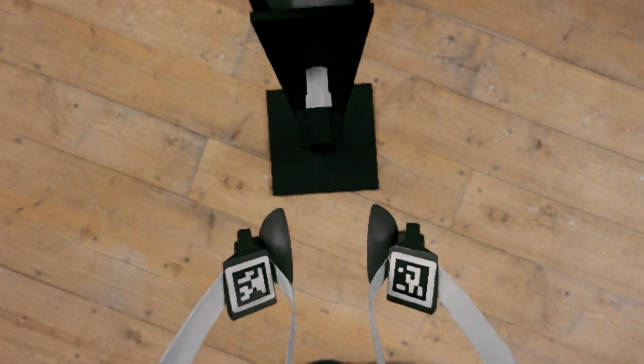

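>>> {"op": "execute_actions", "data": {
  "actions": [
    {"r2": {"joints": {"gripper_m": 0.05}}, "r1": {"joints": {"arm_m": 0.334, "wrist_pitch_rad": -1.2}}}
  ],
  "cameras": []
}}

>>> {"op": "execute_actions", "data": {
  "actions": [
    {"r2": {"joints": {"lift_m": 0.766, "wrist_pitch_rad": 0.0}}}
  ],
  "cameras": ["r2_wrist_camera", "r1_wrist_camera"]
}}

>>> {"op": "execute_actions", "data": {
  "actions": [
    {"r2": {"joints": {"gripper_m": -0.02}}}
  ],
  "cameras": []
}}

>>> {"op": "execute_actions", "data": {
  "actions": [
    {"r2": {"joints": {"lift_m": 0.798}}, "r1": {"joints": {"gripper_m": -0.089}}}
  ],
  "cameras": []
}}

>>> {"op": "execute_actions", "data": {
  "actions": [
    {"r1": {"joints": {"arm_m": 0.312, "wrist_pitch_rad": -1.37}}, "r2": {"joints": {"lift_m": 0.818}}}
  ],
  "cameras": []
}}

>>> {"op": "execute_actions", "data": {
  "actions": [
    {"r1": {"joints": {"gripper_m": -0.088, "wrist_pitch_rad": -1.34}}, "r2": {"joints": {"lift_m": 0.854}}}
  ],
  "cameras": ["r1_wrist_camera"]
}}

>>> {"op": "execute_actions", "data": {
  "actions": [
    {"r1": {"joints": {"gripper_m": 0.045, "wrist_pitch_rad": -1.2}}, "r2": {"joints": {"lift_m": 0.838}}}
  ],
  "cameras": ["r1_wrist_camera"]
}}

Scene clock: 2120.43 s.
r1.base_odometry: x=+2.686 y=-0.330 heading=-2.979 (m, m, rad; r1's odometry frame)
r1.turned_by_wheels: +0.000 (rad since the last result)
r1.turned_by_imu: +0.000 (rad since the last result)
r1.base_tilt: forward=+0.7 right=+0.3 (deg)
r1.lidar_m: 3.02 2.03 1.91 1.94 2.48 2.90 1.68 3.02 2.83 0.56 3.64 3.83
r1.head_depth_mm: 2529 2694 2180 1778 1502 1319 1149 / 2645 2835 679 1829 - 1304 1144 / 2710 556 597 1555 1417 1267 1148 / 825 2765 666 1586 1508 1300 1154 / 3099 2909 2240 1809 1530 1317 1158 / 3288 2960 2246 1820 1530 1322 1160 / 3447 2955 2270 1835 1541 1330 1165
r1.base_status: not commanded
r1.joint_positions: lift_m=+0.561 arm_m=+0.334 wrist_yaw_rad=+0.003 wrist_pitch_rad=-1.208 wrist_roll_rad=+0.000 gripper_m=+0.045 head_pan_rad=-1.543 head_tilt_rad=-0.852
r1.joint_status: all done
r1.motor_effort: left_wheel=+2(1) right_wheel=-1(0) lift_m=+19(19) arm_m=+4(5) wrist_yaw_rad=-3(4) wrist_pitch_rad=+3(3) wrist_roll_rad=+0(0) gripper_m=+0(0) head_pan_rad=-3(3) head_tilt_rad=+0(0) (%)
r1.hand_pose: x=-0.0214 y=-0.5472 z=+0.4517 quat_wxyz=(+0.583, +0.402, -0.581, -0.401) (m; r1's base frame)
r1.wrist_depth_mm: 674 661 - - 646 648 661 / 678 651 55 - 638 643 640 / 640 628 619 63 636 620 622 / 621 624 625 119 611 601 607 / 606 607 603 590 596 596 594 / 601 583 589 576 - 587 581 / 586 578 571 570 570 570 573
r2.base_odometry: x=-0.638 y=-0.388 heading=-1.707 (m, m, rad; r2's odometry frame)
r2.turned_by_wheels: +0.000 (rad since the last result)
r2.turned_by_imu: -0.001 (rad since the last result)
r2.base_tilt: forward=+0.0 right=+0.7 (deg)
r2.lidar_m: 2.82 1.92 1.80 1.83 2.34 3.42 3.48 3.16 2.92 0.52 3.84 2.15
r2.head_depth_mm: 2521 2747 2880 2128 - - 1190 / 2598 2917 2907 2066 - - 1195 / 2708 3056 2782 577 - 1305 1156 / 2780 3080 1152 588 1470 1366 1167 / 2982 3444 2655 2177 1634 1410 1198 / 3230 3681 2995 2160 1723 1412 1201 / 3418 3804 2989 2184 1712 1420 1206
r2.base_status: not commanded
r2.joint_positions: lift_m=+0.812 arm_m=+0.140 wrist_yaw_rad=+0.002 wrist_pitch_rad=-0.190 wrist_roll_rad=-0.023 gripper_m=+0.050 head_pan_rad=-1.563 head_tilt_rad=-0.692
r2.joint_status: all done
r2.on_its_own: wrist_pitch_rad is held at -0.176, not at your +0.001, by its stall guard, which is not easing now
r2.motor_effort: left_wheel=+0(1) right_wheel=+0(1) lift_m=+16(16) arm_m=+2(4) wrist_yaw_rad=-3(10) wrist_pitch_rad=+6(7) wrist_roll_rad=+3(3) gripper_m=+0(86) head_pan_rad=-3(3) head_tilt_rad=-5(5) (%)
r2.hand_pose: x=-0.0210 y=-0.5317 z=+0.8789 quat_wxyz=(+0.712, +0.069, -0.695, -0.066) (m; r2's base frame)
r2.wrist_depth_mm: - - - 97 97 - - / - - - 102 104 - - / - - - 108 110 - - / - - 140 115 137 - - / - 104 106 108 110 112 - / - 88 86 87 87 89 90 / - - - 179 - - -
pictures: none
No camera images: the call's "cameras" was empty. Leave "cameras" out to get every camera's image.

Scene clock: 2121.67 s.
r1.base_odometry: x=+2.686 y=-0.330 heading=-2.979 (m, m, rad; r1's odometry frame)
r1.turned_by_wheels: +0.000 (rad since the last result)
r1.turned_by_imu: +0.000 (rad since the last result)
r1.base_tilt: forward=+0.6 right=+0.3 (deg)
r1.lidar_m: 3.02 2.03 1.91 1.95 2.48 2.90 1.68 3.03 2.83 0.56 3.66 3.83
r1.head_depth_mm: 2542 2717 2175 1773 1497 1323 1150 / 2651 2816 679 1827 - 1304 1142 / 2757 557 598 1549 1417 1262 1146 / 1003 2547 664 1570 1509 1302 1155 / 2984 2929 2214 1815 1530 1321 1154 / 3302 2920 2253 1827 1530 1322 1156 / 3442 2947 2268 1829 1538 1326 1163
r1.base_status: not commanded
r1.joint_positions: lift_m=+0.561 arm_m=+0.334 wrist_yaw_rad=+0.003 wrist_pitch_rad=-1.208 wrist_roll_rad=+0.000 gripper_m=+0.045 head_pan_rad=-1.543 head_tilt_rad=-0.852
r1.joint_status: not commanded
r1.motor_effort: left_wheel=+1(1) right_wheel=-1(1) lift_m=+19(19) arm_m=+4(4) wrist_yaw_rad=-3(3) wrist_pitch_rad=+3(3) wrist_roll_rad=+0(0) gripper_m=+0(0) head_pan_rad=-3(3) head_tilt_rad=+1(1) (%)
r1.hand_pose: x=-0.0214 y=-0.5472 z=+0.4517 quat_wxyz=(+0.583, +0.402, -0.581, -0.401) (m; r1's base frame)
r1.wrist_depth_mm: 668 683 - - 661 657 652 / 659 645 55 - 646 628 638 / 649 631 633 63 631 633 627 / 617 615 619 120 609 605 600 / 600 614 613 580 606 583 596 / 592 599 593 580 - 589 589 / 582 591 569 574 563 576 563
r2.base_odometry: x=-0.638 y=-0.388 heading=-1.707 (m, m, rad; r2's odometry frame)
r2.turned_by_wheels: +0.000 (rad since the last result)
r2.turned_by_imu: +0.000 (rad since the last result)
r2.base_tilt: forward=+0.0 right=+0.8 (deg)
r2.lidar_m: 2.83 1.92 1.80 1.83 2.34 3.42 3.49 3.15 2.92 0.52 3.83 2.16
r2.head_depth_mm: 2519 2798 2875 2109 1733 - - / 2631 2898 2933 2052 1786 - 1175 / 2761 2979 2760 577 - - 1168 / 2769 3099 1150 588 1483 1358 1163 / 2983 3406 2647 2179 1638 1409 1196 / 3144 3656 2953 2167 1724 1409 1197 / 3338 3806 2981 2192 1717 1416 1204
r2.base_status: not commanded
r2.joint_positions: lift_m=+0.766 arm_m=+0.140 wrist_yaw_rad=+0.001 wrist_pitch_rad=-0.025 wrist_roll_rad=-0.023 gripper_m=+0.050 head_pan_rad=-1.563 head_tilt_rad=-0.692
r2.joint_status: all done
r2.motor_effort: left_wheel=+0(0) right_wheel=+0(0) lift_m=+17(16) arm_m=+3(3) wrist_yaw_rad=-2(4) wrist_pitch_rad=+9(23) wrist_roll_rad=+3(3) gripper_m=+0(0) head_pan_rad=-2(3) head_tilt_rad=-6(5) (%)
r2.hand_pose: x=-0.0211 y=-0.5402 z=+0.8746 quat_wxyz=(+0.716, +0.010, -0.698, -0.008) (m; r2's base frame)
r2.wrist_depth_mm: - - - 105 105 - - / - - - 108 108 - - / - - - 111 112 - - / - 125 114 114 114 - - / - 83 79 80 82 79 81 / - - - 153 - - - / - - 275 158 - - -
pictures: r1_wrist_camera, r2_wrist_camera
Images, in order (width x height): r1_wrist_camera 644x364, r2_wrist_camera 644x364.

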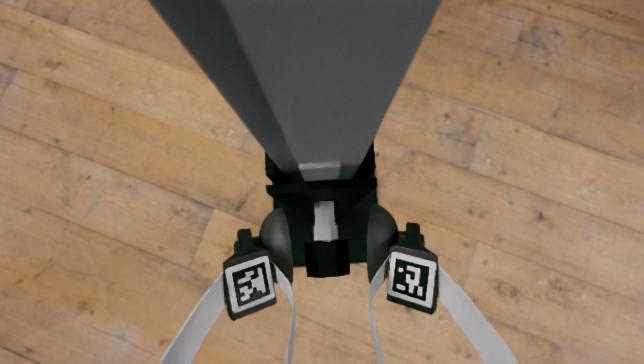

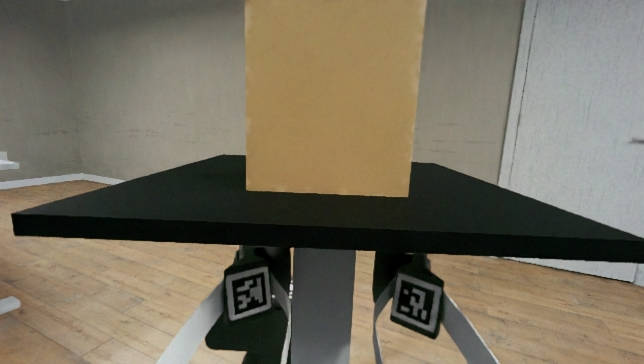

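Scene clock: 2122.87 s.
r1.base_odometry: x=+2.686 y=-0.330 heading=-2.979 (m, m, rad; r1's odometry frame)
r1.turned_by_wheels: +0.000 (rad since the last result)
r1.turned_by_imu: +0.000 (rad since the last result)
r1.base_tilt: forward=+0.6 right=+0.2 (deg)
r1.lidar_m: 3.02 2.02 1.91 1.94 2.49 2.91 1.68 3.02 2.83 0.56 3.67 3.84
r1.head_depth_mm: 2540 2718 2181 1764 1507 1317 1151 / 2643 2852 679 1830 - 1302 1142 / 2744 556 598 1549 1415 1263 1152 / 1007 2574 666 1574 1513 1305 1154 / 2971 2926 2230 1821 1526 1316 1158 / 3273 2929 2244 1830 1533 1324 1160 / 3463 2957 2264 1837 1539 1328 1163
r1.base_status: not commanded
r1.joint_positions: lift_m=+0.561 arm_m=+0.334 wrist_yaw_rad=+0.003 wrist_pitch_rad=-1.208 wrist_roll_rad=+0.000 gripper_m=+0.045 head_pan_rad=-1.543 head_tilt_rad=-0.852
r1.joint_status: not commanded
r1.motor_effort: left_wheel=+1(1) right_wheel=+0(1) lift_m=+19(19) arm_m=+4(4) wrist_yaw_rad=-4(3) wrist_pitch_rad=+3(3) wrist_roll_rad=+0(0) gripper_m=+0(0) head_pan_rad=-3(3) head_tilt_rad=+0(1) (%)
r1.hand_pose: x=-0.0214 y=-0.5472 z=+0.4517 quat_wxyz=(+0.583, +0.402, -0.581, -0.401) (m; r1's base frame)
r1.wrist_depth_mm: 697 656 - - 671 657 652 / 661 654 55 - 647 642 634 / 640 628 626 63 628 626 622 / 628 620 615 120 604 599 600 / 609 601 599 586 585 597 579 / 588 586 599 585 - 575 570 / 585 568 573 580 567 571 560
r2.base_odometry: x=-0.638 y=-0.388 heading=-1.707 (m, m, rad; r2's odometry frame)
r2.turned_by_wheels: +0.000 (rad since the last result)
r2.turned_by_imu: +0.000 (rad since the last result)
r2.base_tilt: forward=+0.1 right=+0.8 (deg)
r2.lidar_m: 2.83 1.92 1.80 1.83 2.34 3.42 3.48 3.13 2.92 0.52 3.83 2.16
r2.head_depth_mm: 2480 2765 2855 2117 1734 - - / 2580 2947 2887 2050 1796 - 1177 / 2760 3067 2754 569 - - 1159 / 2766 3158 1143 588 1484 1370 1160 / 3016 3361 2657 2163 1635 1407 1198 / 3162 3639 2965 2186 1709 1418 1197 / 3348 3718 3001 2155 1717 1416 1210
r2.base_status: not commanded
r2.joint_positions: lift_m=+0.766 arm_m=+0.140 wrist_yaw_rad=+0.010 wrist_pitch_rad=-0.024 wrist_roll_rad=-0.023 gripper_m=-0.019 head_pan_rad=-1.563 head_tilt_rad=-0.692
r2.joint_status: all done
r2.motor_effort: left_wheel=+1(1) right_wheel=-2(2) lift_m=+17(17) arm_m=-1(3) wrist_yaw_rad=-10(10) wrist_pitch_rad=+9(9) wrist_roll_rad=+2(3) gripper_m=-25(100) head_pan_rad=-3(2) head_tilt_rad=-5(5) (%)
r2.hand_pose: x=-0.0190 y=-0.5407 z=+0.8746 quat_wxyz=(+0.715, +0.012, -0.699, -0.005) (m; r2's base frame)
r2.wrist_depth_mm: - - - 103 103 - - / - - - 106 106 - - / - - - 109 110 - - / - 126 113 112 112 - - / - 83 78 80 77 78 81 / - - - 150 - - - / - - 275 157 - - -
pictures: none
No camera images: the call's "cameras" was empty. Leave "cameras" out to get every camera's image.

Scene clock: 2124.70 s.
r1.base_odometry: x=+2.686 y=-0.330 heading=-2.979 (m, m, rad; r1's odometry frame)
r1.turned_by_wheels: +0.000 (rad since the last result)
r1.turned_by_imu: +0.000 (rad since the last result)
r1.base_tilt: forward=+0.7 right=+0.3 (deg)
r1.lidar_m: 3.03 2.03 1.91 1.94 2.48 2.90 1.67 3.04 2.83 0.56 3.66 3.83
r1.head_depth_mm: 2541 2714 2184 1777 1496 1322 1148 / 2653 2821 1993 1838 - 1303 1142 / 2697 555 597 1547 1420 1260 1150 / 860 2662 686 1575 1512 1301 1153 / 3081 2907 2243 1820 1523 1317 1155 / 3254 2929 2252 1821 1541 1321 1156 / 3466 2977 2250 1840 1531 1328 1159
r1.base_status: not commanded
r1.joint_positions: lift_m=+0.561 arm_m=+0.334 wrist_yaw_rad=+0.003 wrist_pitch_rad=-1.201 wrist_roll_rad=+0.000 gripper_m=-0.087 head_pan_rad=-1.543 head_tilt_rad=-0.852
r1.joint_status: all done
r1.motor_effort: left_wheel=+2(1) right_wheel=-1(1) lift_m=+22(22) arm_m=+3(4) wrist_yaw_rad=-3(4) wrist_pitch_rad=+0(3) wrist_roll_rad=+0(0) gripper_m=-41(100) head_pan_rad=-3(3) head_tilt_rad=+1(0) (%)
r1.hand_pose: x=-0.0214 y=-0.5489 z=+0.4520 quat_wxyz=(+0.584, +0.400, -0.583, -0.399) (m; r1's base frame)
r1.wrist_depth_mm: 672 660 - - 665 669 670 / 666 671 53 - 639 641 647 / 644 641 623 57 632 625 628 / 622 619 604 115 611 598 599 / 604 619 607 157 602 588 597 / 588 592 588 566 586 583 565 / 578 568 572 565 570 557 561
r2.base_odometry: x=-0.638 y=-0.388 heading=-1.707 (m, m, rad; r2's odometry frame)
r2.turned_by_wheels: +0.000 (rad since the last result)
r2.turned_by_imu: +0.000 (rad since the last result)
r2.base_tilt: forward=+0.0 right=+0.8 (deg)
r2.lidar_m: 2.83 1.92 1.80 1.82 2.34 3.42 3.49 3.15 2.92 0.52 3.83 2.16
r2.head_depth_mm: 2481 2793 2863 2149 1791 - 1189 / 2636 2893 2905 2051 - - 1189 / 2749 3050 2747 569 - - 1157 / 2783 3066 1137 585 1492 1384 1162 / 3032 3335 2651 2173 1632 1404 1197 / 3162 3623 2980 2158 1720 1411 1207 / 3335 3807 2980 2188 1715 1415 1214
r2.base_status: not commanded
r2.joint_positions: lift_m=+0.797 arm_m=+0.140 wrist_yaw_rad=+0.010 wrist_pitch_rad=-0.125 wrist_roll_rad=-0.023 gripper_m=-0.016 head_pan_rad=-1.563 head_tilt_rad=-0.692
r2.joint_status: all done
r2.on_its_own: wrist_pitch_rad is at rest, and its effort (+43) is outside its rest range (-20 to +32)
r2.motor_effort: left_wheel=+2(2) right_wheel=-3(3) lift_m=+34(33) arm_m=-2(2) wrist_yaw_rad=-10(11) wrist_pitch_rad=+43(44) wrist_roll_rad=+2(2) gripper_m=-23(25) head_pan_rad=-3(3) head_tilt_rad=-5(6) (%)
r2.hand_pose: x=-0.0190 y=-0.5365 z=+0.8802 quat_wxyz=(+0.714, +0.048, -0.697, -0.040) (m; r2's base frame)
r2.wrist_depth_mm: - - - 97 97 - - / - - - 102 102 - - / - - - 107 108 - - / - - 131 112 113 - - / - 92 94 96 98 101 - / - - 81 80 80 82 79 / - - - 169 - - -
pictures: none
No camera images: the call's "cameras" was empty. Leave "cameras" out to get every camera's image.

Scene clock: 2125.77 s.
r1.base_odometry: x=+2.686 y=-0.330 heading=-2.979 (m, m, rad; r1's odometry frame)
r1.turned_by_wheels: +0.000 (rad since the last result)
r1.turned_by_imu: +0.000 (rad since the last result)
r1.base_tilt: forward=+0.6 right=+0.3 (deg)
r1.lidar_m: 3.03 2.02 1.91 1.94 2.49 2.90 1.68 3.02 2.83 0.56 3.69 3.84
r1.head_depth_mm: 2535 2700 2198 1778 1495 1316 1148 / 2634 2785 645 1829 - 1300 1144 / 2672 538 585 1527 - 1263 1144 / 818 2741 651 1578 1507 1298 1153 / 3061 2926 2237 1809 1525 1316 1157 / 3274 2911 2251 1824 1529 1318 1161 / 3450 2958 2259 1834 1541 1325 1165
r1.base_status: not commanded
r1.joint_positions: lift_m=+0.561 arm_m=+0.313 wrist_yaw_rad=+0.003 wrist_pitch_rad=-1.196 wrist_roll_rad=+0.000 gripper_m=-0.082 head_pan_rad=-1.543 head_tilt_rad=-0.852
r1.joint_status: wrist_pitch_rad off_target (ended at -1.196, target -1.370); the others done
r1.on_its_own: gripper_m is held at -0.081, not at your -0.089, by its stall guard, which is still easing; wrist_pitch_rad is at rest, and its effort (-78) is outside its rest range (-20 to +32)
r1.motor_effort: left_wheel=+3(3) right_wheel=-3(3) lift_m=+20(24) arm_m=-12(14) wrist_yaw_rad=-4(4) wrist_pitch_rad=-78(81) wrist_roll_rad=+0(0) gripper_m=-7(41) head_pan_rad=-3(3) head_tilt_rad=+1(1) (%)
r1.hand_pose: x=-0.0214 y=-0.5294 z=+0.4525 quat_wxyz=(+0.585, +0.399, -0.584, -0.398) (m; r1's base frame)
r1.wrist_depth_mm: 676 693 597 59 679 677 656 / 681 664 662 80 639 633 653 / 652 650 644 120 637 626 625 / 625 621 629 186 612 615 603 / 603 611 602 157 598 591 588 / 600 600 598 599 595 579 570 / 586 577 576 575 568 566 560
r2.base_odometry: x=-0.638 y=-0.388 heading=-1.707 (m, m, rad; r2's odometry frame)
r2.turned_by_wheels: +0.000 (rad since the last result)
r2.turned_by_imu: +0.000 (rad since the last result)
r2.base_tilt: forward=+0.0 right=+0.8 (deg)
r2.lidar_m: 2.83 1.93 1.80 1.83 2.34 3.42 3.50 3.16 2.92 0.52 3.83 2.16
r2.head_depth_mm: 2514 2766 2877 2107 - - 1185 / 2606 2876 2878 2048 - 1315 1195 / 2750 3096 2609 557 - 1299 1163 / 2777 3084 1090 580 1486 1374 1156 / 2974 3339 2686 2161 1634 1413 1199 / 3188 3607 2988 2197 1708 1406 1203 / 3378 3824 2998 2174 1715 1413 1208
r2.base_status: not commanded
r2.joint_positions: lift_m=+0.817 arm_m=+0.140 wrist_yaw_rad=+0.010 wrist_pitch_rad=-0.132 wrist_roll_rad=-0.023 gripper_m=-0.016 head_pan_rad=-1.563 head_tilt_rad=-0.692
r2.joint_status: all done
r2.on_its_own: wrist_pitch_rad is at rest, and its effort (+46) is outside its rest range (-20 to +32)
r2.motor_effort: left_wheel=+2(2) right_wheel=-3(3) lift_m=+33(34) arm_m=-3(2) wrist_yaw_rad=-11(10) wrist_pitch_rad=+46(54) wrist_roll_rad=+2(2) gripper_m=-23(23) head_pan_rad=-2(2) head_tilt_rad=-5(5) (%)
r2.hand_pose: x=-0.0190 y=-0.5361 z=+0.8985 quat_wxyz=(+0.714, +0.051, -0.697, -0.043) (m; r2's base frame)
r2.wrist_depth_mm: - - - 98 98 - - / - - - 102 102 - - / - - - 107 108 - - / - - 133 113 114 - - / - 95 97 99 101 104 - / - - 82 82 81 81 82 / - - - 171 - - -
pictures: none
No camera images: the call's "cameras" was empty. Leave "cameras" out to get every camera's image.

Scene clock: 2127.00 s.
r1.base_odometry: x=+2.686 y=-0.330 heading=-2.979 (m, m, rad; r1's odometry frame)
r1.turned_by_wheels: +0.000 (rad since the last result)
r1.turned_by_imu: +0.000 (rad since the last result)
r1.base_tilt: forward=+0.6 right=+0.3 (deg)
r1.lidar_m: 3.02 2.03 1.91 1.94 2.48 2.91 1.68 3.02 2.84 0.56 3.66 3.84
r1.head_depth_mm: 2540 2716 2183 1778 1496 1315 1145 / 2628 2718 2053 1835 - 1305 1143 / 729 524 654 1538 - 1264 1149 / 750 2755 2018 1575 1509 1303 1156 / 3074 2922 2227 1805 1527 1315 1155 / 3268 2946 2246 1820 1536 1324 1159 / 3475 2957 2261 1827 1536 1327 1160
r1.base_status: not commanded
r1.joint_positions: lift_m=+0.561 arm_m=+0.313 wrist_yaw_rad=+0.003 wrist_pitch_rad=-1.190 wrist_roll_rad=+0.000 gripper_m=-0.082 head_pan_rad=-1.543 head_tilt_rad=-0.852
r1.joint_status: wrist_pitch_rad off_target (ended at -1.190, target -1.340); gripper_m off_target (ended at -0.082, target -0.088)
r1.on_its_own: wrist_pitch_rad is at rest, and its effort (-68) is outside its rest range (-20 to +32)
r1.motor_effort: left_wheel=+2(4) right_wheel=-3(3) lift_m=+20(20) arm_m=-11(12) wrist_yaw_rad=-4(3) wrist_pitch_rad=-68(80) wrist_roll_rad=+0(0) gripper_m=-39(70) head_pan_rad=-3(3) head_tilt_rad=+0(1) (%)
r1.hand_pose: x=-0.0214 y=-0.5307 z=+0.4529 quat_wxyz=(+0.586, +0.397, -0.585, -0.396) (m; r1's base frame)
r1.wrist_depth_mm: 688 689 592 60 666 676 665 / 695 665 652 78 655 644 632 / 656 658 632 120 630 626 621 / 627 629 638 180 618 609 615 / 616 599 593 157 605 591 591 / 606 591 584 594 582 584 574 / 581 579 566 560 555 566 566
r2.base_odometry: x=-0.638 y=-0.388 heading=-1.707 (m, m, rad; r2's odometry frame)
r2.turned_by_wheels: +0.000 (rad since the last result)
r2.turned_by_imu: +0.000 (rad since the last result)
r2.base_tilt: forward=+0.0 right=+0.8 (deg)
r2.lidar_m: 2.83 1.93 1.80 1.83 2.35 3.42 3.47 3.13 2.93 0.52 3.83 2.16
r2.head_depth_mm: 2527 2768 2852 2212 - 1320 1166 / 2629 2874 2855 2148 - 1347 1197 / 2738 3009 522 557 - 1323 1163 / 2768 3135 1068 588 1484 1360 1158 / 3032 3326 2653 2170 1638 1405 1202 / 3179 3608 2959 2174 1714 1406 1200 / 3395 3778 2975 2165 1718 1400 1200
r2.base_status: not commanded
r2.joint_positions: lift_m=+0.853 arm_m=+0.140 wrist_yaw_rad=+0.010 wrist_pitch_rad=-0.176 wrist_roll_rad=-0.023 gripper_m=-0.016 head_pan_rad=-1.563 head_tilt_rad=-0.692
r2.joint_status: all done
r2.on_its_own: wrist_pitch_rad is at rest, and its effort (+61) is outside its rest range (-20 to +32)
r2.motor_effort: left_wheel=+2(2) right_wheel=-2(2) lift_m=+36(38) arm_m=-3(2) wrist_yaw_rad=-10(11) wrist_pitch_rad=+61(62) wrist_roll_rad=+2(2) gripper_m=-23(22) head_pan_rad=-2(3) head_tilt_rad=-5(5) (%)
r2.hand_pose: x=-0.0190 y=-0.5333 z=+0.9232 quat_wxyz=(+0.713, +0.067, -0.696, -0.058) (m; r2's base frame)
r2.wrist_depth_mm: - - - 96 96 - - / - - - 101 102 - - / - - - 107 108 - - / - - 143 113 115 - - / - 105 108 110 112 114 - / - 89 86 87 85 86 88 / - - - 179 - - -
pictures: r1_wrist_camera
Images, in order (width x height): r1_wrist_camera 644x364.

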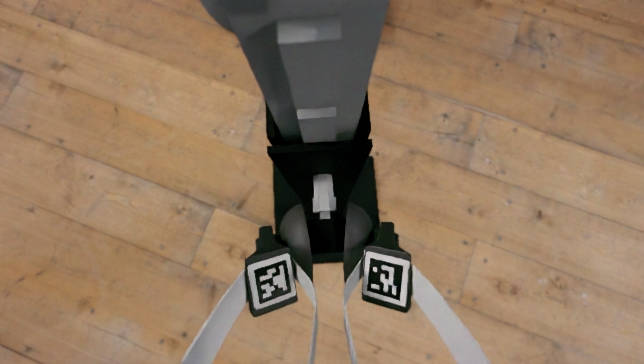

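Scene clock: 2128.77 s.
r1.base_odometry: x=+2.686 y=-0.330 heading=-2.979 (m, m, rad; r1's odometry frame)
r1.turned_by_wheels: +0.000 (rad since the last result)
r1.turned_by_imu: +0.000 (rad since the last result)
r1.base_tilt: forward=+0.6 right=+0.3 (deg)
r1.lidar_m: 3.00 2.02 1.91 1.94 2.48 2.91 1.68 3.01 2.83 0.56 3.67 3.83
r1.head_depth_mm: 2538 2698 2173 1765 1503 1325 1148 / 2665 2707 1997 1839 - 1305 1145 / 2584 523 583 1523 - 1259 1148 / 776 2766 1535 1583 1520 1302 1154 / 3069 2903 2233 1813 1525 1308 1155 / 3305 2934 2245 1830 1533 1323 1159 / 3472 2979 2257 1835 1540 1327 1164
r1.base_status: not commanded
r1.joint_positions: lift_m=+0.561 arm_m=+0.312 wrist_yaw_rad=+0.003 wrist_pitch_rad=-1.201 wrist_roll_rad=+0.000 gripper_m=+0.045 head_pan_rad=-1.543 head_tilt_rad=-0.852
r1.joint_status: all done
r1.motor_effort: left_wheel=+1(3) right_wheel=-1(2) lift_m=+20(20) arm_m=-3(11) wrist_yaw_rad=-3(3) wrist_pitch_rad=+1(67) wrist_roll_rad=+0(0) gripper_m=+0(80) head_pan_rad=-3(3) head_tilt_rad=+1(1) (%)
r1.hand_pose: x=-0.0214 y=-0.5273 z=+0.4521 quat_wxyz=(+0.584, +0.401, -0.582, -0.399) (m; r1's base frame)
r1.wrist_depth_mm: 684 678 658 63 672 663 654 / 661 657 640 87 647 646 636 / 651 641 636 122 629 635 621 / 626 623 620 218 609 604 614 / 600 606 603 584 595 590 602 / 591 605 597 595 - 561 589 / 580 579 578 567 573 563 567
r2.base_odometry: x=-0.638 y=-0.388 heading=-1.707 (m, m, rad; r2's odometry frame)
r2.turned_by_wheels: +0.000 (rad since the last result)
r2.turned_by_imu: -0.001 (rad since the last result)
r2.base_tilt: forward=+0.1 right=+0.8 (deg)
r2.lidar_m: 2.83 1.92 1.80 1.83 2.34 3.43 3.47 3.15 2.92 0.52 3.84 2.16
r2.head_depth_mm: 2503 2785 2862 2171 - 1320 1178 / 2611 2891 2926 2082 - 1331 1187 / 2744 3088 524 559 - 1332 1160 / 2746 3105 1067 568 1490 1368 1166 / 3052 3399 2669 2157 1633 1406 1190 / 3218 3630 2958 2173 1699 1415 1207 / 3414 3752 3000 2170 1705 1421 1207
r2.base_status: not commanded
r2.joint_positions: lift_m=+0.838 arm_m=+0.140 wrist_yaw_rad=+0.010 wrist_pitch_rad=-0.130 wrist_roll_rad=-0.023 gripper_m=-0.016 head_pan_rad=-1.563 head_tilt_rad=-0.692
r2.joint_status: all done
r2.on_its_own: wrist_pitch_rad is at rest, and its effort (+46) is outside its rest range (-20 to +32)
r2.motor_effort: left_wheel=+2(2) right_wheel=-2(2) lift_m=+22(33) arm_m=-1(3) wrist_yaw_rad=-10(11) wrist_pitch_rad=+46(61) wrist_roll_rad=+2(2) gripper_m=-22(23) head_pan_rad=-3(3) head_tilt_rad=-6(6) (%)
r2.hand_pose: x=-0.0190 y=-0.5361 z=+0.9196 quat_wxyz=(+0.714, +0.050, -0.697, -0.042) (m; r2's base frame)
r2.wrist_depth_mm: - - - 99 99 - - / - - - 104 104 - - / - - - 109 109 - - / - - 141 114 115 - - / - 99 102 104 106 109 - / - - 84 85 83 84 82 / - - - 173 - - -
pictures: r1_wrist_camera
Images, in order (width x height): r1_wrist_camera 644x364.

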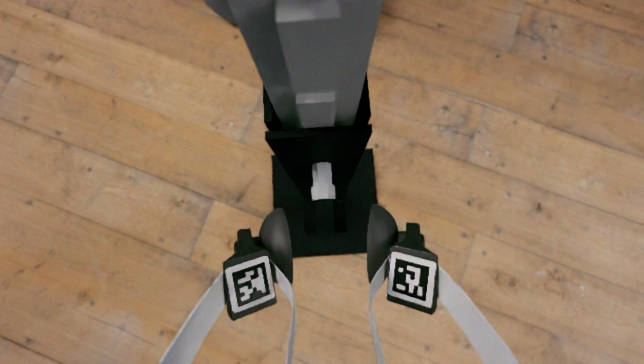

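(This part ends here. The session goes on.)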